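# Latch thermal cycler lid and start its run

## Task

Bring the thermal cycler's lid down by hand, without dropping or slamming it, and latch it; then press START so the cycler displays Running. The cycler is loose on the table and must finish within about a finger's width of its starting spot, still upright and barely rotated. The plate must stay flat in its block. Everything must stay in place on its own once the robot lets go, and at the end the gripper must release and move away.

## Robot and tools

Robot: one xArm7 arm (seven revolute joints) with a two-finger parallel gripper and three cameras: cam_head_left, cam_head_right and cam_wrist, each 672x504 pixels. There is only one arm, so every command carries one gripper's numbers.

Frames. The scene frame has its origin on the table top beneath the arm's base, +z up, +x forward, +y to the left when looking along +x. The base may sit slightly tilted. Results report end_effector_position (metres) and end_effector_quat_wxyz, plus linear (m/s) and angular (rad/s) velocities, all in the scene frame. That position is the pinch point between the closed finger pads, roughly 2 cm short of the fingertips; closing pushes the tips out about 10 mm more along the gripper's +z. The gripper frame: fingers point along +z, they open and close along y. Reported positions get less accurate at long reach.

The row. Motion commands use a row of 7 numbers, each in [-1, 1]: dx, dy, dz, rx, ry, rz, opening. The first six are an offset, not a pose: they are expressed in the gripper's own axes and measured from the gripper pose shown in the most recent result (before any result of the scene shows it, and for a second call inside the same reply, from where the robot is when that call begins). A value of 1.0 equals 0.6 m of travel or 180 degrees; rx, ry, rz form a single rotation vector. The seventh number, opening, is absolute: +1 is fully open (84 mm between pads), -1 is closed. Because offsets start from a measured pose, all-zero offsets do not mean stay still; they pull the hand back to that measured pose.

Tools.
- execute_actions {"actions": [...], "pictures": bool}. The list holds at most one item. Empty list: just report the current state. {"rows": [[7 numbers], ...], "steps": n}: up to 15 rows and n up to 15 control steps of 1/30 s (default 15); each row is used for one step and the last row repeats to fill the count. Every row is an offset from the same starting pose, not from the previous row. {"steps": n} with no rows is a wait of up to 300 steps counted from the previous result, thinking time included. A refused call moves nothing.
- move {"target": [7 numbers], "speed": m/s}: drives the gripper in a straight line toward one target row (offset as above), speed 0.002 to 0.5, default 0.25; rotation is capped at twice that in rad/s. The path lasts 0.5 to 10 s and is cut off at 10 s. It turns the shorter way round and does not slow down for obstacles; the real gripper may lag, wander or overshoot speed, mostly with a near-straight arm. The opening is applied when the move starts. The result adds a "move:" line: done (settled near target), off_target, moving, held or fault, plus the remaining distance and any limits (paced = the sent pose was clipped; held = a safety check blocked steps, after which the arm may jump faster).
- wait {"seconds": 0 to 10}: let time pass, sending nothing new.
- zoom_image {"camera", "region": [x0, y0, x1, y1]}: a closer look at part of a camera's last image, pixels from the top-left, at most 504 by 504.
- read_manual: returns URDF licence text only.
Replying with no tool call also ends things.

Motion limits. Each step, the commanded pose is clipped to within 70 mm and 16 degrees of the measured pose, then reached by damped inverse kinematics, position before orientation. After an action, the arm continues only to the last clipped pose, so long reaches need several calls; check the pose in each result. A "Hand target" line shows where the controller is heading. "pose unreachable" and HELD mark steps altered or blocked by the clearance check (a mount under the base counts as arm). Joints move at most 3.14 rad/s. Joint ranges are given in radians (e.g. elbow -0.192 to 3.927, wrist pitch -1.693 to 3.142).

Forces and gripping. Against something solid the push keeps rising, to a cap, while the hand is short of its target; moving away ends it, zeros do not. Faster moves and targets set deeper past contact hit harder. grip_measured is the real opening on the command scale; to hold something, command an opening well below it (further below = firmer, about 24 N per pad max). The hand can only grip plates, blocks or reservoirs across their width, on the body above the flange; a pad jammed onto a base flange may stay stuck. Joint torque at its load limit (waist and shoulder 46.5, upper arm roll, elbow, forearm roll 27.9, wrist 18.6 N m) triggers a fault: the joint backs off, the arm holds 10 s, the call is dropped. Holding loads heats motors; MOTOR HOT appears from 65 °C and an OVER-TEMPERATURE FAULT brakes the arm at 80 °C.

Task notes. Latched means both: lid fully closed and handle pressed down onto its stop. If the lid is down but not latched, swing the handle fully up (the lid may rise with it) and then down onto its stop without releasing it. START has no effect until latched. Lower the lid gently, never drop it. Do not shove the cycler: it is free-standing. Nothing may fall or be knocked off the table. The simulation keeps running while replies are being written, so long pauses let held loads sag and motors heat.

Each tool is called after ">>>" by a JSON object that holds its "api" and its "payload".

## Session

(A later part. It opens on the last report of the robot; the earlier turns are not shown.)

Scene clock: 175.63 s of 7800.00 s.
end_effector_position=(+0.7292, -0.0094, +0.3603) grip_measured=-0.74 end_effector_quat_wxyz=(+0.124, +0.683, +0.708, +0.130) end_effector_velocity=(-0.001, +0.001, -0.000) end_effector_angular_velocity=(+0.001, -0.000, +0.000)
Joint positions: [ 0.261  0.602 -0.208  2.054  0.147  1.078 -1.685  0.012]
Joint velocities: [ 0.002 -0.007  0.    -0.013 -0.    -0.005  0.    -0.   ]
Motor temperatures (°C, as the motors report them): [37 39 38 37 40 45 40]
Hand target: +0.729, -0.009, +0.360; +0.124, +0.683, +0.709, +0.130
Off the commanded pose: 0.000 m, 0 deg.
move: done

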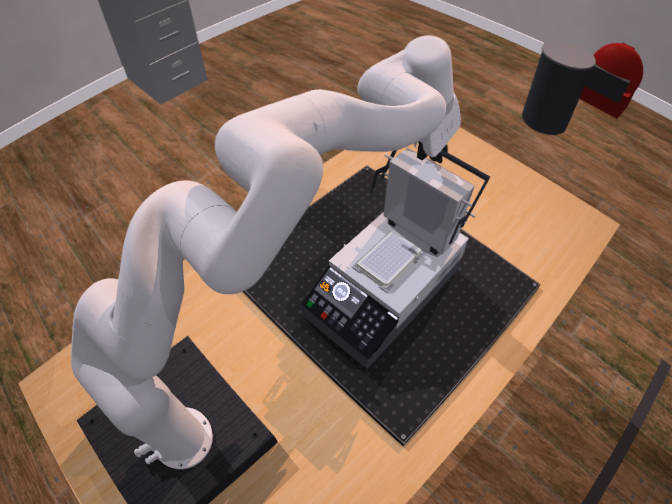

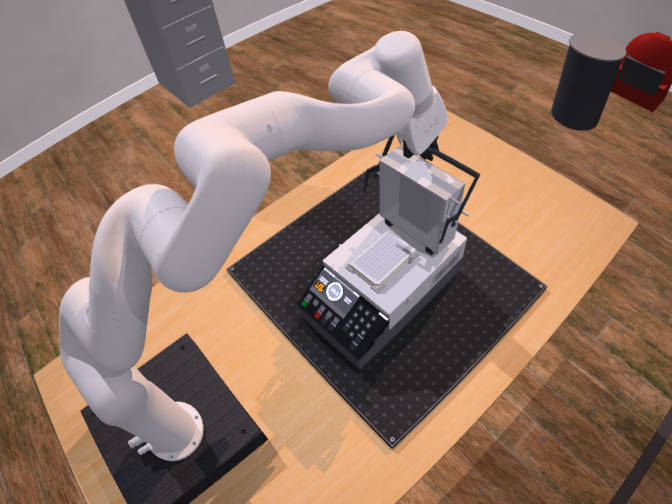

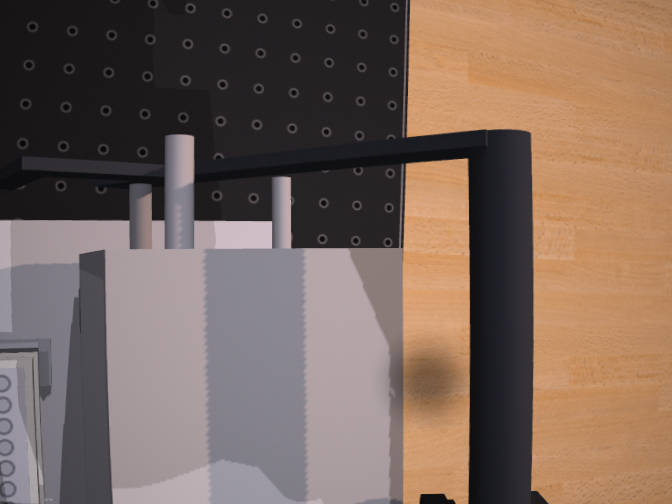

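>>> {"api": "execute_actions", "payload": {"actions": []}}

Scene clock: 180.13 s of 7800.00 s.
end_effector_position=(+0.7290, -0.0093, +0.3602) grip_measured=-0.74 end_effector_quat_wxyz=(+0.124, +0.683, +0.709, +0.130) end_effector_velocity=(-0.000, +0.000, -0.000) end_effector_angular_velocity=(+0.001, +0.002, -0.000)
Joint positions: [ 0.262  0.601 -0.208  2.052  0.147  1.078 -1.685  0.012]
Joint velocities: [ 0.     0.    -0.    -0.     0.001  0.001  0.    -0.   ]
Motor temperatures (°C, as the motors report them): [37 39 38 37 40 45 40]
Hand target: +0.729, -0.009, +0.360; +0.124, +0.683, +0.709, +0.130
Off the commanded pose: 0.000 m, 0 deg.
Steps of this call (steps 1 to 90: nothing new was sent; then 1.50 s passed at rest). Readings (end_effector_position):
1: (+0.7292, -0.0094, +0.3603)
2: (+0.7292, -0.0094, +0.3603)
4: (+0.7291, -0.0094, +0.3603)
8: (+0.7291, -0.0094, +0.3603)
90: the state above

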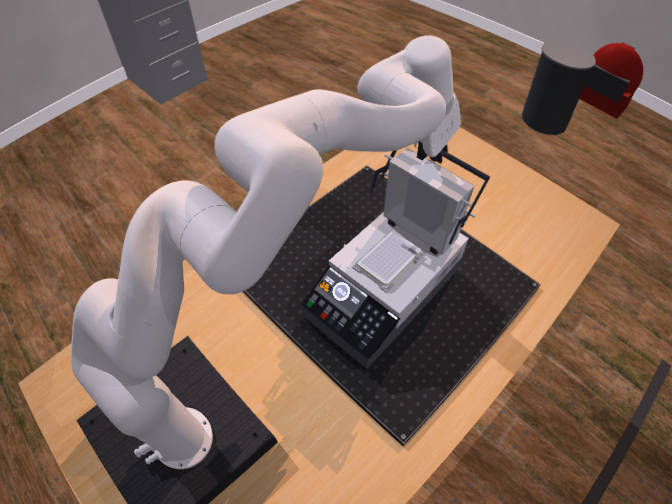

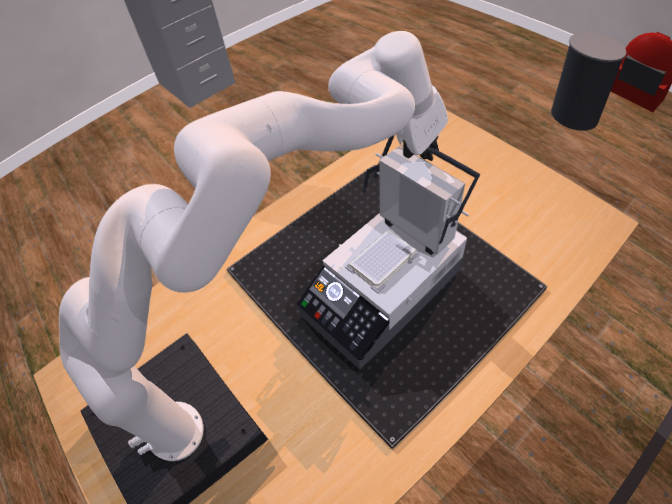

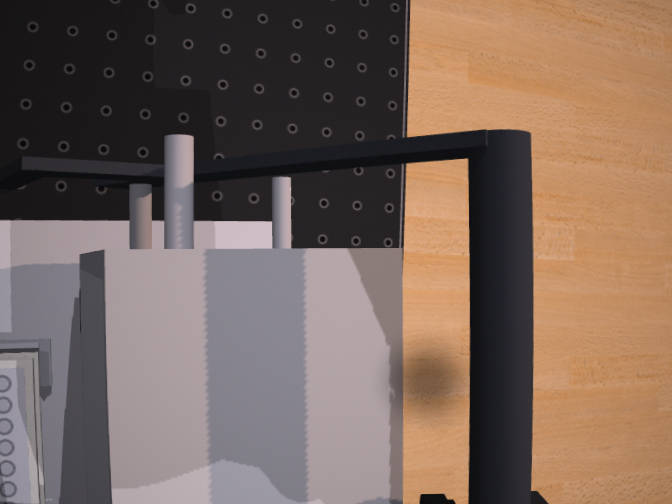

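>>> {"api": "move", "payload": {"target": [0,-0.075,-0.037,0.04,0,0,-1], "speed": 0.03}}

Scene clock: 184.50 s of 7800.00 s.
end_effector_position=(+0.6793, -0.0111, +0.3650) grip_measured=-0.74 end_effector_quat_wxyz=(+0.080, +0.689, +0.715, +0.085) end_effector_velocity=(-0.001, -0.000, +0.001) end_effector_angular_velocity=(-0.001, +0.002, +0.000)
Joint positions: [ 0.279  0.5   -0.218  1.959  0.119  1.21  -1.679  0.012]
Joint velocities: [ 0.    -0.003 -0.    -0.002 -0.001  0.003  0.    -0.   ]
Motor temperatures (°C, as the motors report them): [37 39 38 36 40 45 40]
Hand target: +0.679, -0.011, +0.365; +0.080, +0.689, +0.715, +0.085
Off the commanded pose: 0.000 m, 0 deg.
move: done

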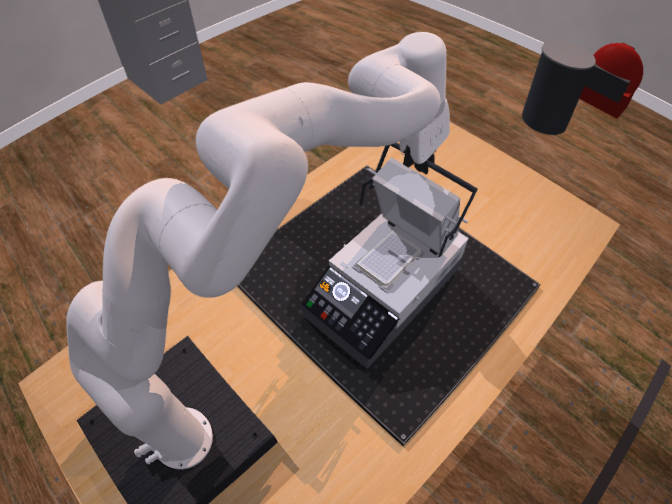

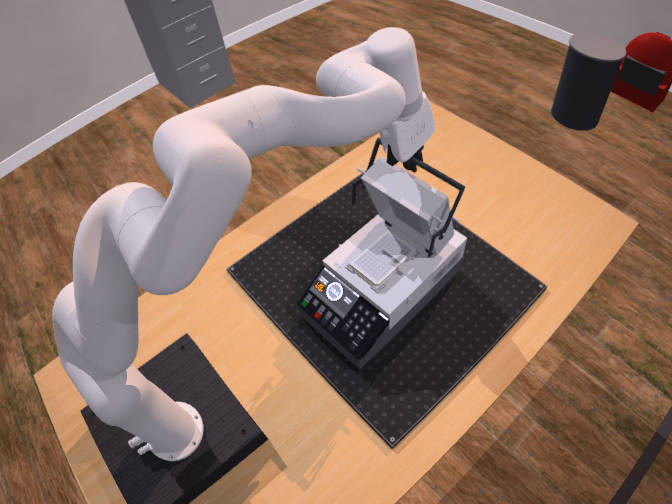

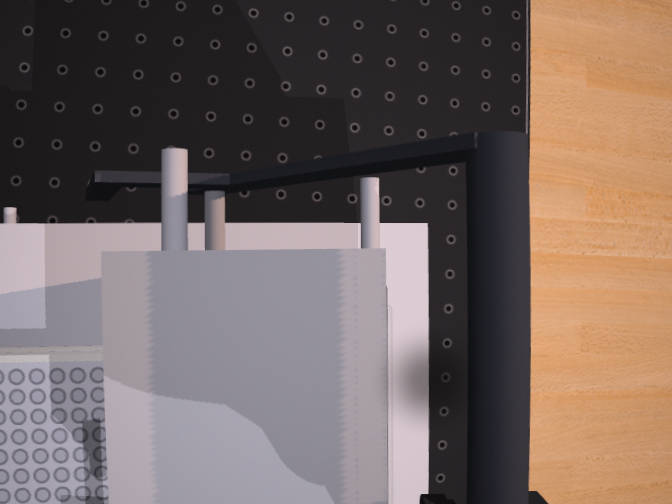

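>>> {"api": "move", "payload": {"target": [0,-0.078,0.01,0.04,0,0,-1], "speed": 0.025}}

Scene clock: 188.37 s of 7800.00 s.
end_effector_position=(+0.6353, -0.0127, +0.3482) grip_measured=-0.74 end_effector_quat_wxyz=(+0.037, +0.693, +0.719, +0.040) end_effector_velocity=(-0.001, -0.000, -0.000) end_effector_angular_velocity=(-0.001, +0.003, +0.000)
Joint positions: [ 0.294  0.434 -0.224  1.852  0.095  1.294 -1.675  0.012]
Joint velocities: [ 0.001 -0.002 -0.    -0.003 -0.001  0.002  0.     0.   ]
Motor temperatures (°C, as the motors report them): [37 39 38 37 40 45 40]
Hand target: +0.635, -0.013, +0.348; +0.037, +0.693, +0.719, +0.040
Off the commanded pose: 0.000 m, 0 deg.
move: done

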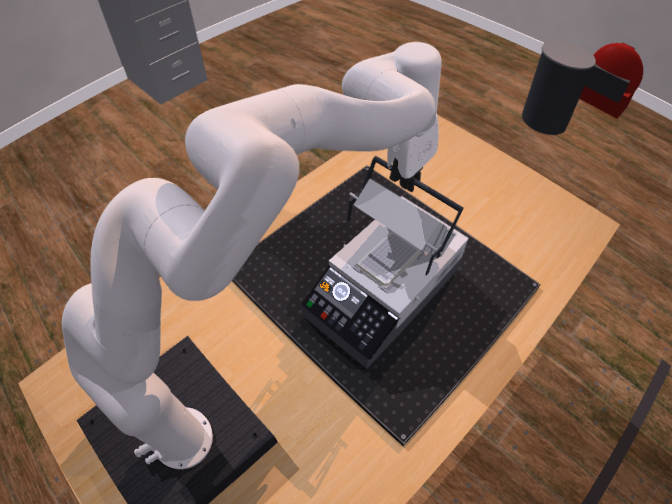

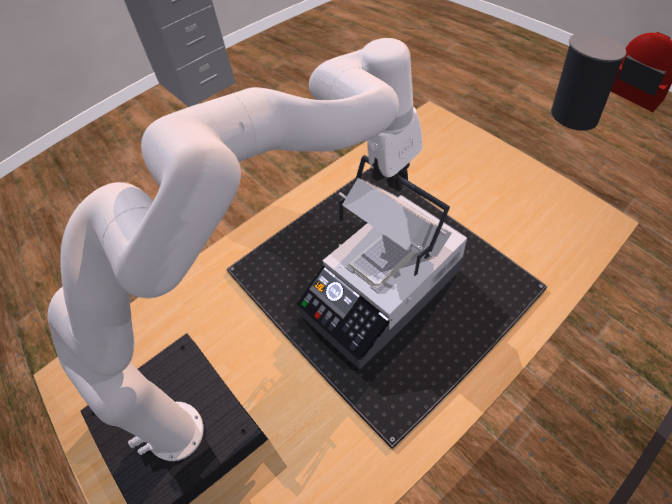

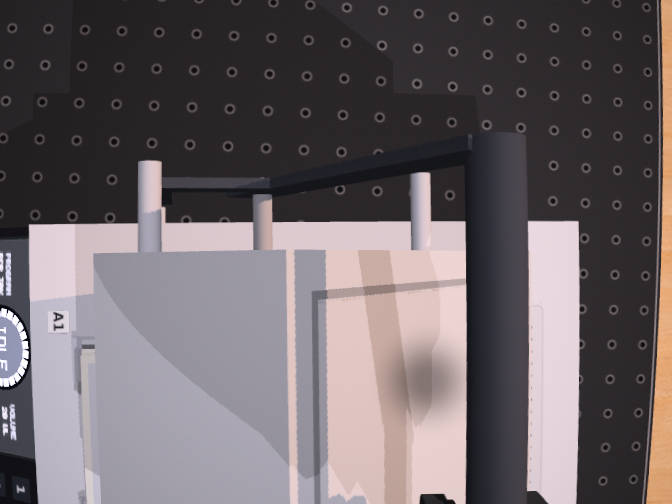

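>>> {"api": "move", "payload": {"target": [0,-0.048,0.034,0.02,0,0,-1], "speed": 0.025}}

>>> {"api": "move", "payload": {"target": [0,-0.035,0.025,0,0,0,-1], "speed": 0.02}}

Scene clock: 191.03 s of 7800.00 s.
end_effector_position=(+0.6088, -0.0137, +0.3247) grip_measured=-0.74 end_effector_quat_wxyz=(+0.015, +0.694, +0.720, +0.017) end_effector_velocity=(-0.000, +0.000, -0.001) end_effector_angular_velocity=(-0.001, +0.001, +0.001)
Joint positions: [ 0.306  0.387 -0.227  1.733  0.081  1.285 -1.672  0.012]
Joint velocities: [ 0.001 -0.001 -0.    -0.003 -0.001 -0.001  0.    -0.   ]
Motor temperatures (°C, as the motors report them): [37 39 38 37 40 45 40]
Hand target: +0.609, -0.014, +0.325; +0.015, +0.694, +0.720, +0.017
Off the commanded pose: 0.000 m, 0 deg.
move: done

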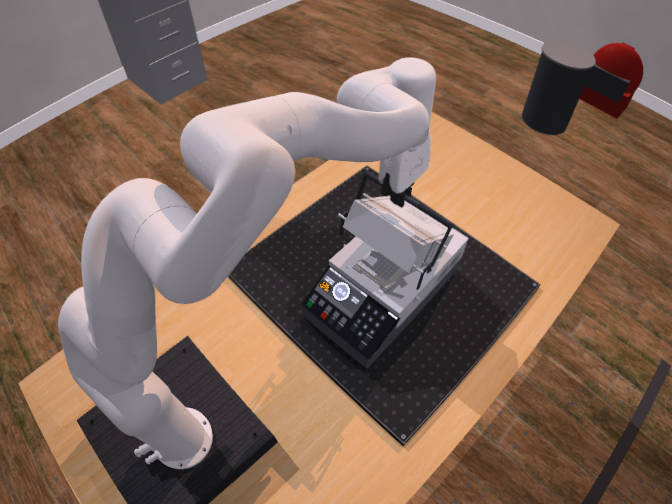

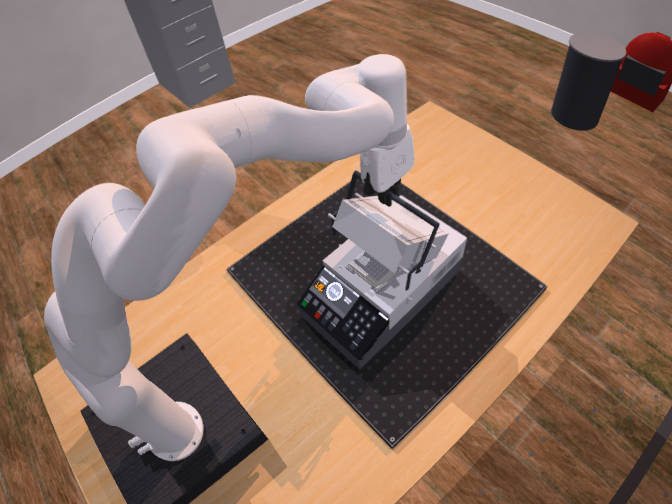

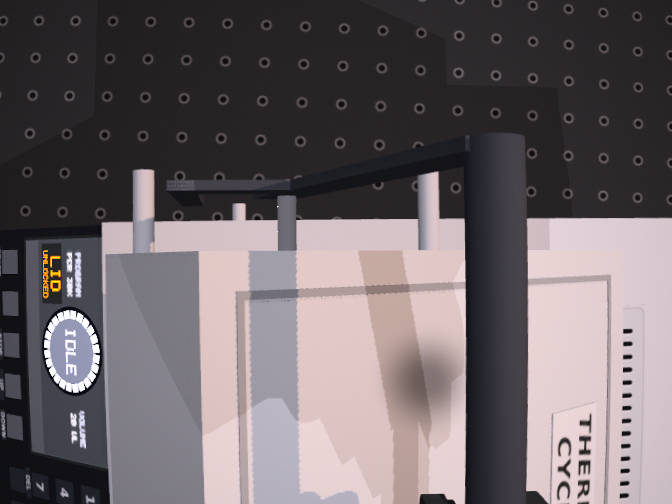

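Scene clock: 192.57 s of 7800.00 s.
end_effector_position=(+0.5885, -0.0146, +0.3087) grip_measured=-0.74 end_effector_quat_wxyz=(+0.015, +0.694, +0.720, +0.017) end_effector_velocity=(-0.001, -0.000, +0.001) end_effector_angular_velocity=(+0.000, -0.004, +0.000)
Joint positions: [ 0.319  0.314 -0.23   1.583  0.067  1.207 -1.668  0.012]
Joint velocities: [ 0.001 -0.006 -0.001 -0.008 -0.001 -0.006  0.    -0.   ]
Motor temperatures (°C, as the motors report them): [37 39 38 37 40 45 40]
Hand target: +0.589, -0.014, +0.309; +0.015, +0.694, +0.720, +0.017
Off the commanded pose: 0.000 m, 0 deg.
move: done

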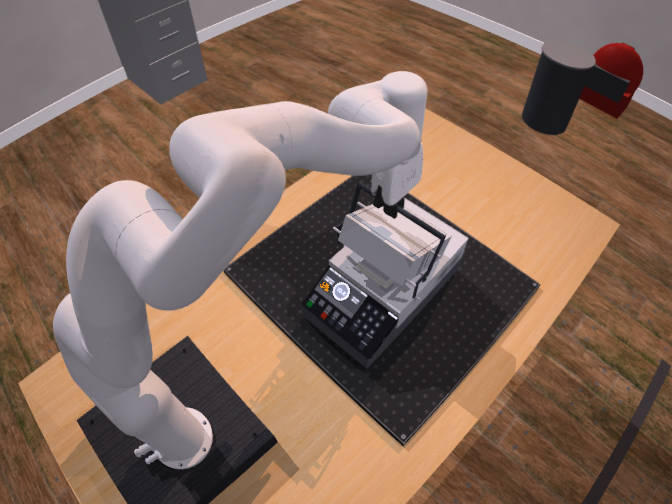

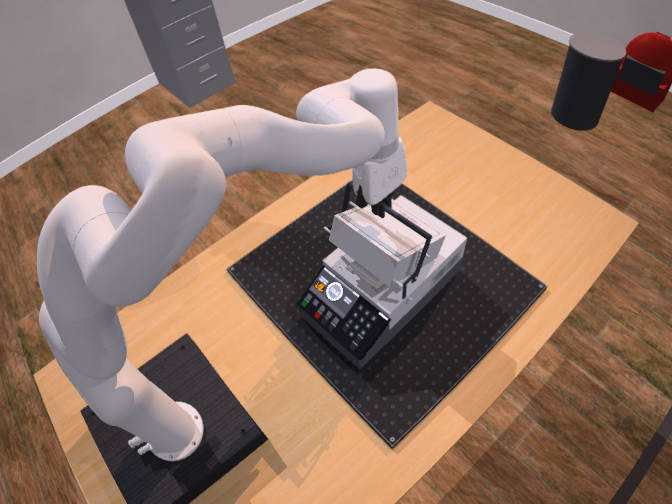

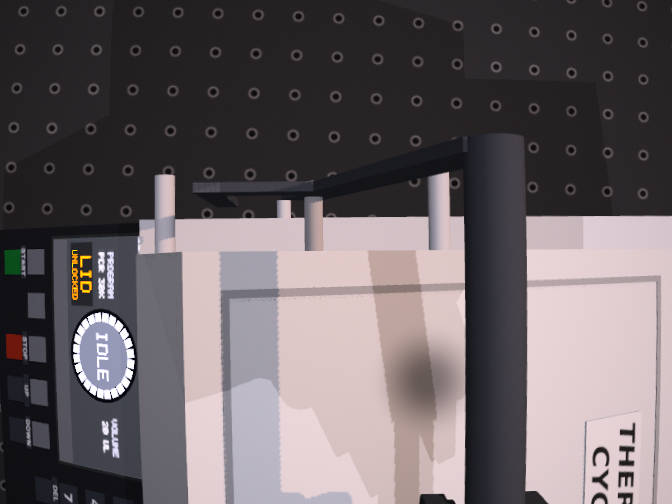

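>>> {"api": "move", "payload": {"target": [0,-0.03,0.028,0,0,0,-1], "speed": 0.015}}

>>> {"api": "move", "payload": {"target": [0,-0.02,0.015,0,0,0,-1], "speed": 0.01}}

Scene clock: 195.43 s of 7800.00 s.
end_effector_position=(+0.5713, -0.0153, +0.2912) grip_measured=-0.74 end_effector_quat_wxyz=(+0.015, +0.694, +0.720, +0.017) end_effector_velocity=(-0.000, -0.000, +0.001) end_effector_angular_velocity=(+0.001, -0.005, -0.001)
Joint positions: [ 0.328  0.261 -0.231  1.459  0.056  1.136 -1.665  0.012]
Joint velocities: [ 0.001 -0.005 -0.001 -0.006  0.    -0.005  0.001  0.   ]
Motor temperatures (°C, as the motors report them): [37 39 38 37 40 45 40]
Hand target: +0.571, -0.015, +0.291; +0.015, +0.694, +0.720, +0.017
Off the commanded pose: 0.000 m, 0 deg.
move: done

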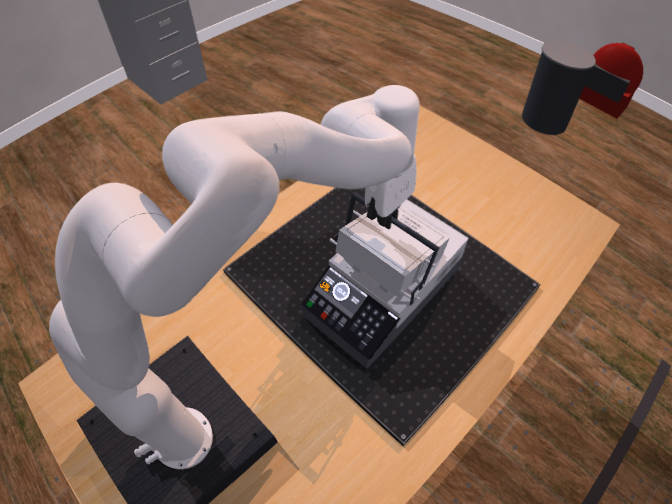

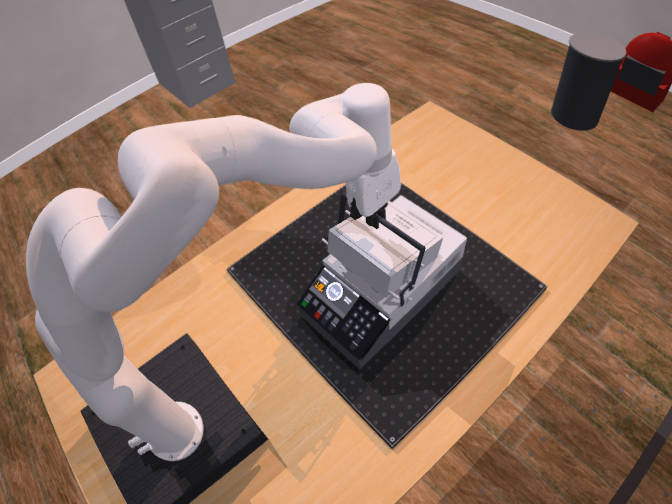

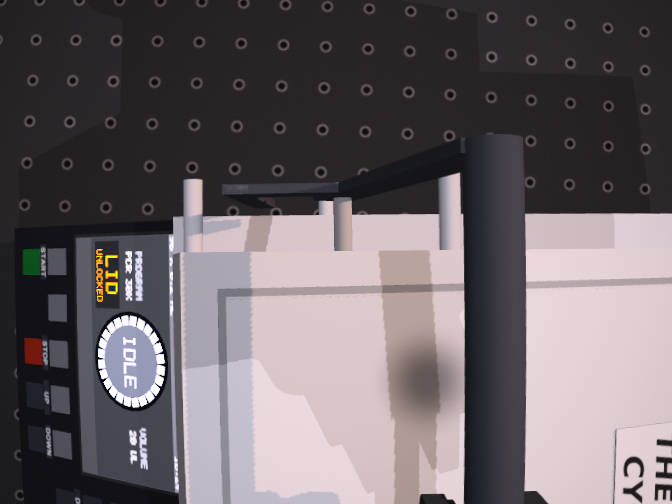

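Scene clock: 197.17 s of 7800.00 s.
end_effector_position=(+0.5600, -0.0157, +0.2818) grip_measured=-0.74 end_effector_quat_wxyz=(+0.015, +0.694, +0.720, +0.017) end_effector_velocity=(-0.001, +0.000, -0.001) end_effector_angular_velocity=(+0.000, +0.002, -0.000)
Joint positions: [ 0.333  0.227 -0.232  1.387  0.048  1.096 -1.662  0.012]
Joint velocities: [ 0.    -0.002 -0.    -0.006 -0.    -0.001  0.001  0.   ]
Motor temperatures (°C, as the motors report them): [37 39 38 37 40 45 40]
Hand target: +0.560, -0.016, +0.282; +0.015, +0.694, +0.720, +0.017
Off the commanded pose: 0.000 m, 0 deg.
move: done

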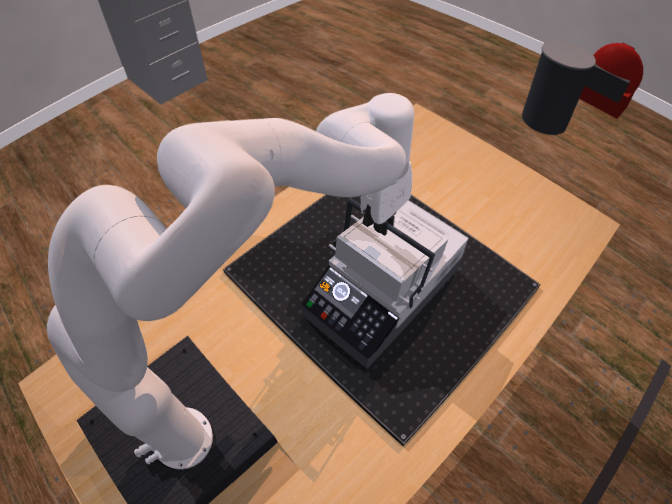

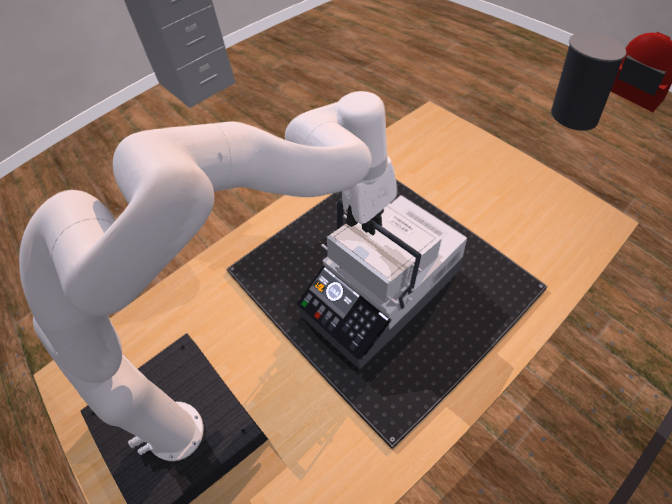

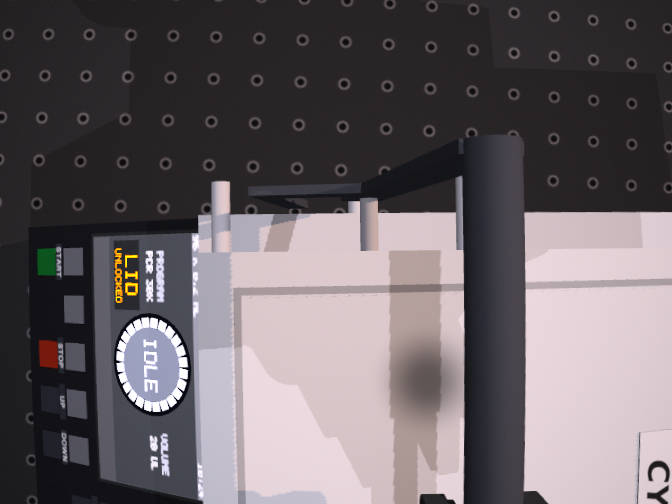

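>>> {"api": "move", "payload": {"target": [0,-0.004,0.014,0,0,0,-1], "speed": 0.008}}

>>> {"api": "zoom_image", "payload": {"camera": "cam_head_right", "region": [300,180,480,350]}}

Scene clock: 199.80 s of 7800.00 s.
end_effector_position=(+0.5586, -0.0158, +0.2745) grip_measured=-0.74 end_effector_quat_wxyz=(+0.016, +0.694, +0.720, +0.018) end_effector_velocity=(-0.001, +0.000, -0.003) end_effector_angular_velocity=(+0.000, +0.006, +0.000)
Joint positions: [ 0.333  0.226 -0.232  1.363  0.049  1.07  -1.662  0.012]
Joint velocities: [-0.     0.002  0.    -0.005  0.    -0.001  0.    -0.   ]
Motor temperatures (°C, as the motors report them): [37 39 38 37 40 45 40]
Hand target: +0.558, -0.016, +0.273; +0.015, +0.694, +0.720, +0.017
Off the commanded pose: 0.001 m, 0 deg.
move: done

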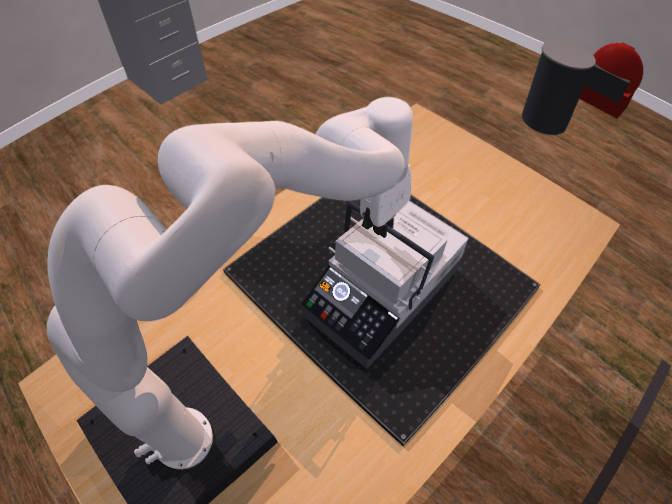

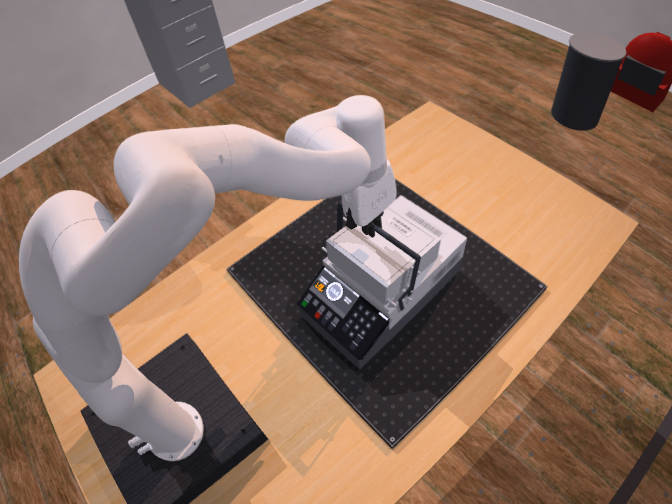

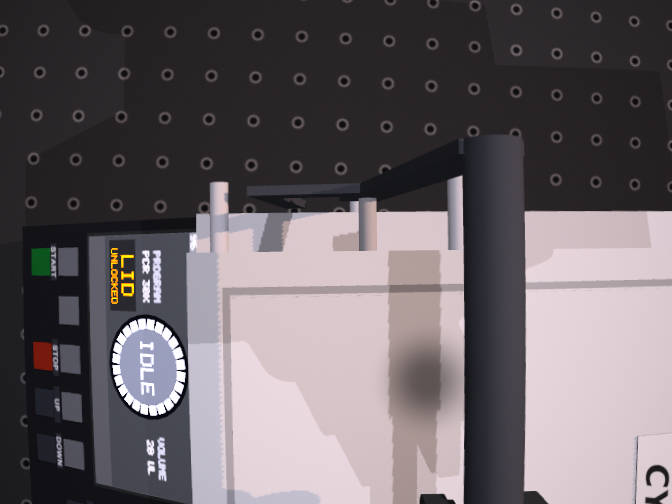

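Region (300, 180, 480, 350) of cam_head_right's 672x504 image, scaled by 2.800, with more detail than that image has.

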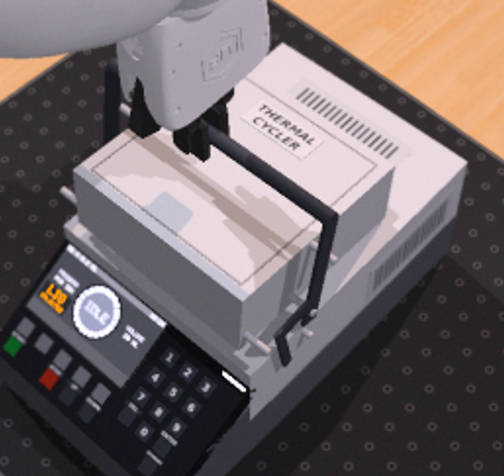

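>>> {"api": "move", "payload": {"target": [0,-0.075,0.013,0,0,0,-1], "speed": 0.02}}

>>> {"api": "zoom_image", "payload": {"camera": "cam_head_right", "region": [300,180,480,350]}}

Scene clock: 204.87 s of 7800.00 s.
end_effector_position=(+0.5139, -0.0175, +0.2644) grip_measured=-0.74 end_effector_quat_wxyz=(+0.016, +0.694, +0.719, +0.017) end_effector_velocity=(-0.000, +0.000, +0.001) end_effector_angular_velocity=(+0.000, -0.004, +0.001)
Joint positions: [ 0.346  0.087 -0.235  1.157  0.013  1.    -1.643  0.012]
Joint velocities: [ 0.001 -0.005  0.    -0.004 -0.001 -0.003  0.     0.   ]
Motor temperatures (°C, as the motors report them): [37 39 38 37 40 45 40]
Hand target: +0.514, -0.017, +0.265; +0.016, +0.694, +0.719, +0.018
Off the commanded pose: 0.000 m, 0 deg.
move: done

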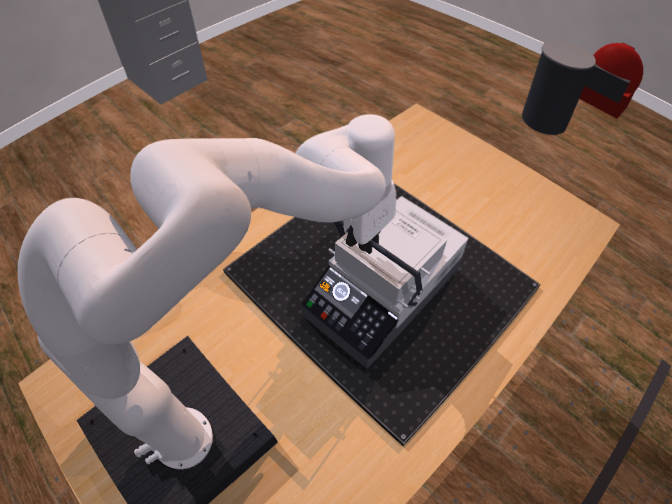

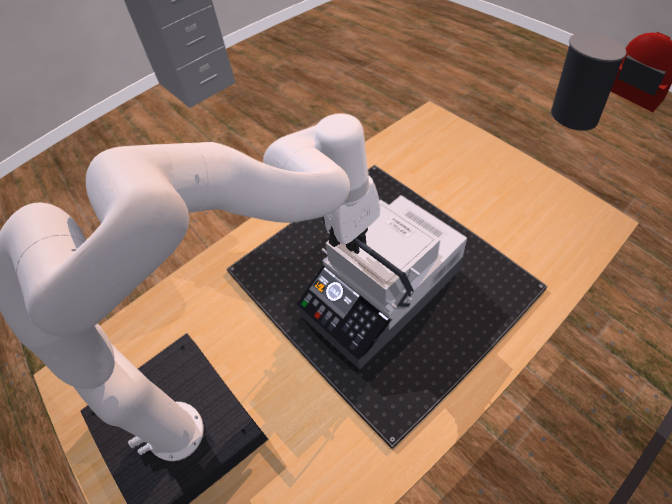

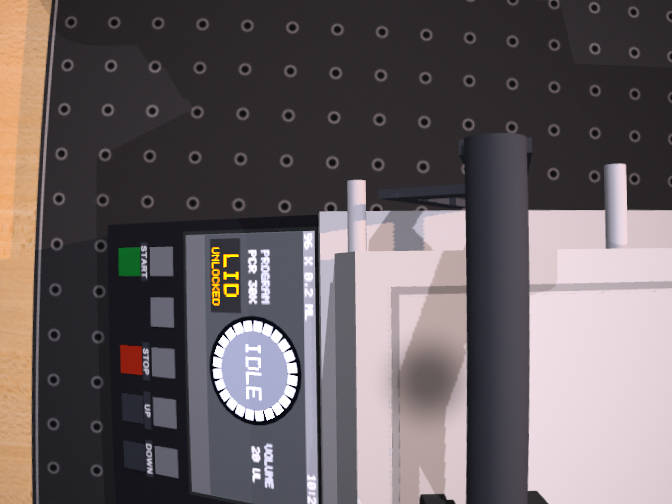

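Region (300, 180, 480, 350) of cam_head_right's 672x504 image, scaled by 2.800, with more detail than that image has.

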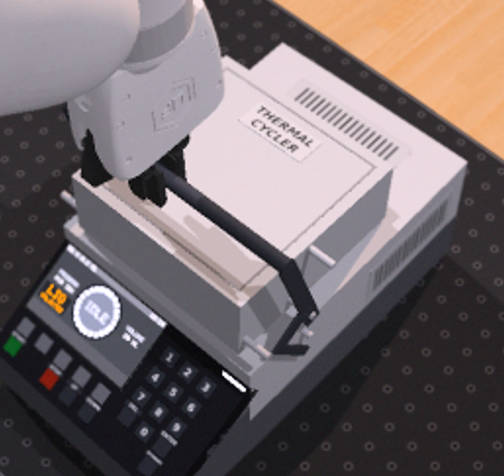

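>>> {"api": "move", "payload": {"target": [0,-0.048,0.033,-0.03,0,0,-1], "speed": 0.015}}

>>> {"api": "zoom_image", "payload": {"camera": "cam_head_right", "region": [300,180,480,350]}}

Scene clock: 210.40 s of 7800.00 s.
end_effector_position=(+0.4858, -0.0185, +0.2433) grip_measured=-0.74 end_effector_quat_wxyz=(+0.048, +0.693, +0.718, +0.050) end_effector_velocity=(+0.000, -0.000, -0.000) end_effector_angular_velocity=(-0.001, -0.006, +0.000)
Joint positions: [ 0.347 -0.041 -0.235  0.915 -0.018  0.789 -1.626  0.012]
Joint velocities: [-0.    -0.003 -0.    -0.006 -0.002 -0.009  0.    -0.   ]
Motor temperatures (°C, as the motors report them): [37 39 39 36 40 45 40]
Hand target: +0.486, -0.019, +0.243; +0.049, +0.693, +0.718, +0.051
Off the commanded pose: 0.000 m, 0 deg.
move: done

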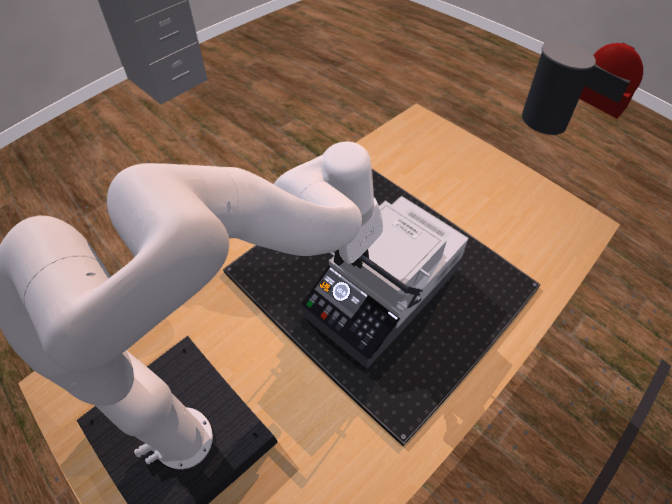

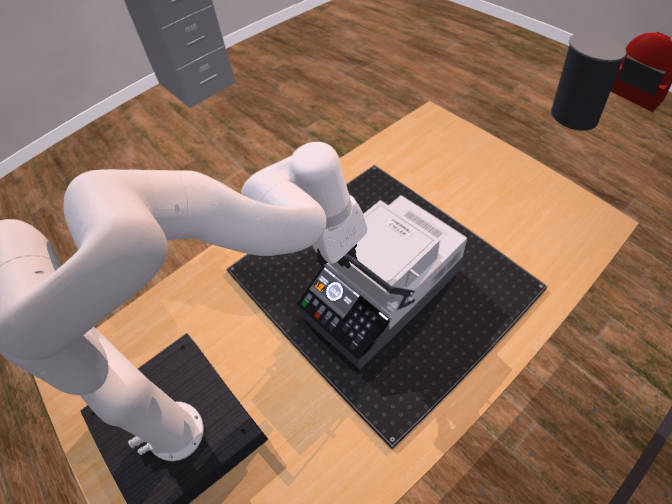

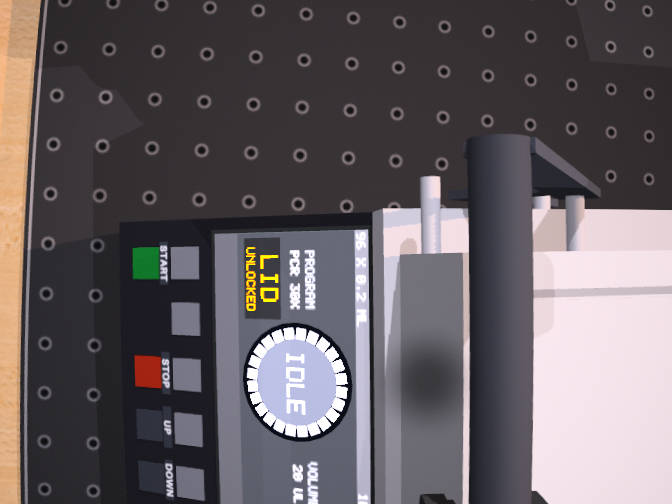

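Region (300, 180, 480, 350) of cam_head_right's 672x504 image, scaled by 2.800, with more detail than that image has.

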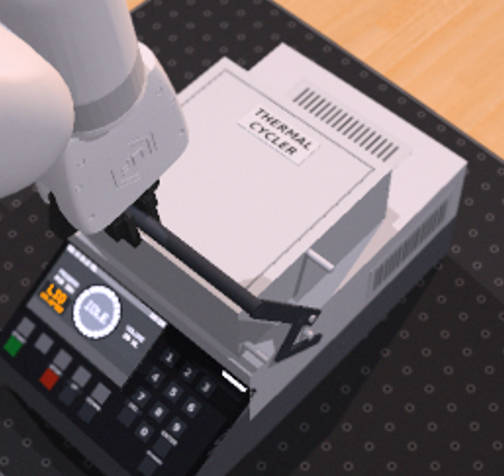

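>>> {"api": "move", "payload": {"target": [0,-0.027,0.029,0,0,0,-1], "speed": 0.012}}

>>> {"api": "zoom_image", "payload": {"camera": "cam_head_right", "region": [300,180,480,350]}}

Scene clock: 217.73 s of 7800.00 s.
end_effector_position=(+0.4768, -0.0189, +0.2310) grip_measured=-0.74 end_effector_quat_wxyz=(+0.054, +0.692, +0.717, +0.056) end_effector_velocity=(-0.000, -0.001, -0.000) end_effector_angular_velocity=(-0.001, +0.002, -0.001)
Joint positions: [ 0.344 -0.061 -0.235  0.848 -0.024  0.725 -1.624  0.012]
Joint velocities: [-0.     0.    -0.001  0.    -0.001  0.002 -0.     0.   ]
Motor temperatures (°C, as the motors report them): [37 39 39 36 40 45 40]
Hand target: +0.472, -0.019, +0.224; +0.048, +0.693, +0.718, +0.050
Off the commanded pose: 0.008 m, 1 deg.
After step 90, 2.10 s passed at rest.
move: off_target

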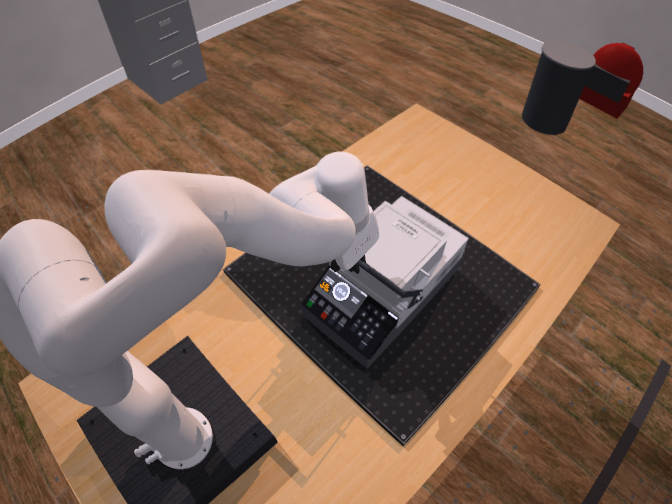

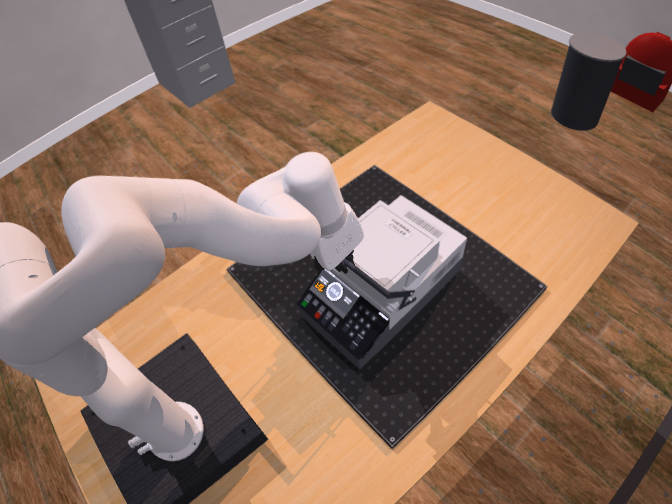

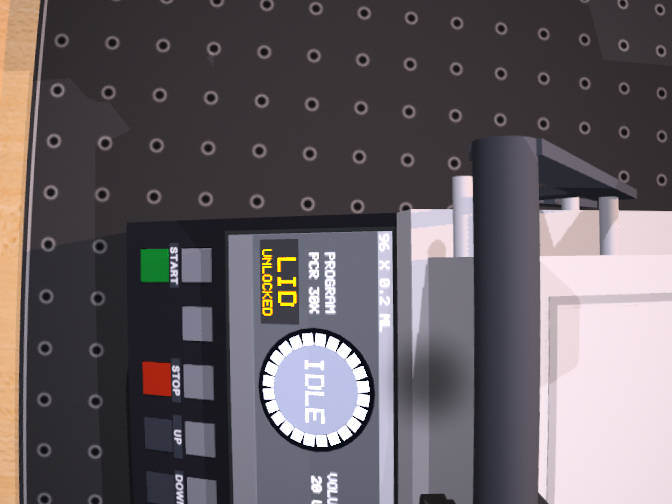

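Region (300, 180, 480, 350) of cam_head_right's 672x504 image, scaled by 2.800, with more detail than that image has.

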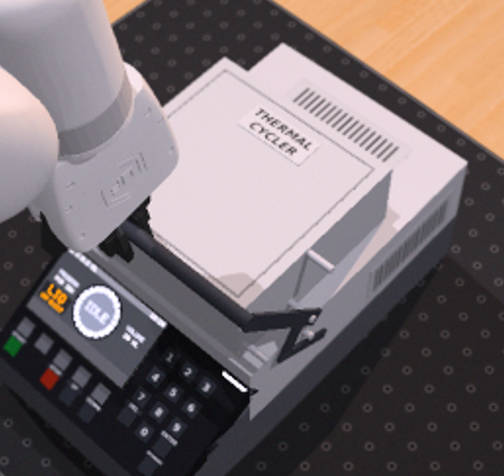

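>>> {"api": "move", "payload": {"target": [0,-0.004,-0.006,-0.17,0,0,-1], "speed": 0.08}}

>>> {"api": "zoom_image", "payload": {"camera": "cam_head_right", "region": [300,180,480,350]}}

Scene clock: 223.27 s of 7800.00 s.
end_effector_position=(+0.4735, -0.0198, +0.2342) grip_measured=-0.74 end_effector_quat_wxyz=(+0.235, +0.654, +0.677, +0.242) end_effector_velocity=(+0.002, -0.000, +0.003) end_effector_angular_velocity=(+0.001, -0.015, +0.002)
Joint positions: [ 0.343 -0.207 -0.268  0.388 -0.067 -0.123 -1.623  0.012]
Joint velocities: [ 0.017 -0.001 -0.019 -0.003 -0.    -0.018 -0.004  0.   ]
Motor temperatures (°C, as the motors report them): [37 39 39 36 40 45 40]
Hand target: +0.474, -0.020, +0.234; +0.236, +0.654, +0.677, +0.243
Off the commanded pose: 0.001 m, 0 deg.
move: done

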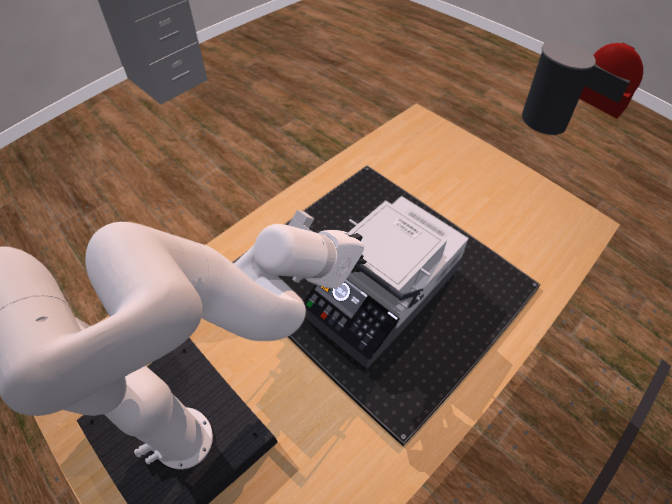

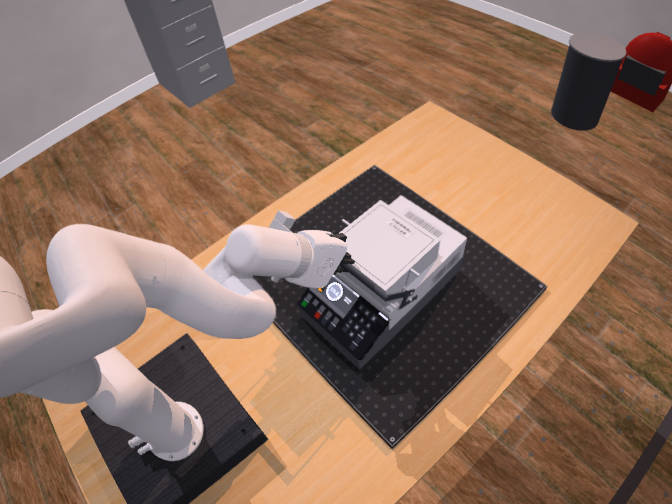

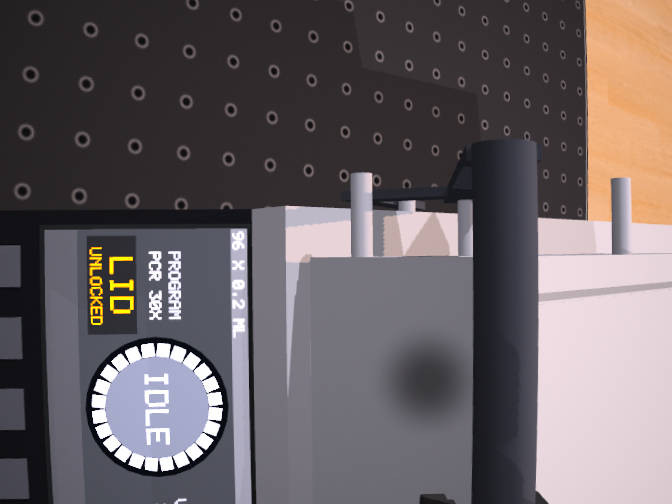

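Region (300, 180, 480, 350) of cam_head_right's 672x504 image, scaled by 2.800, with more detail than that image has.

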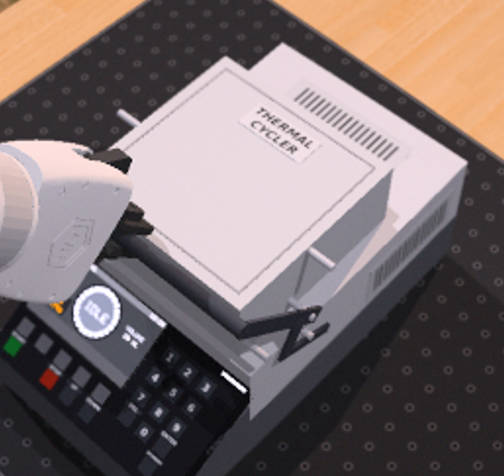

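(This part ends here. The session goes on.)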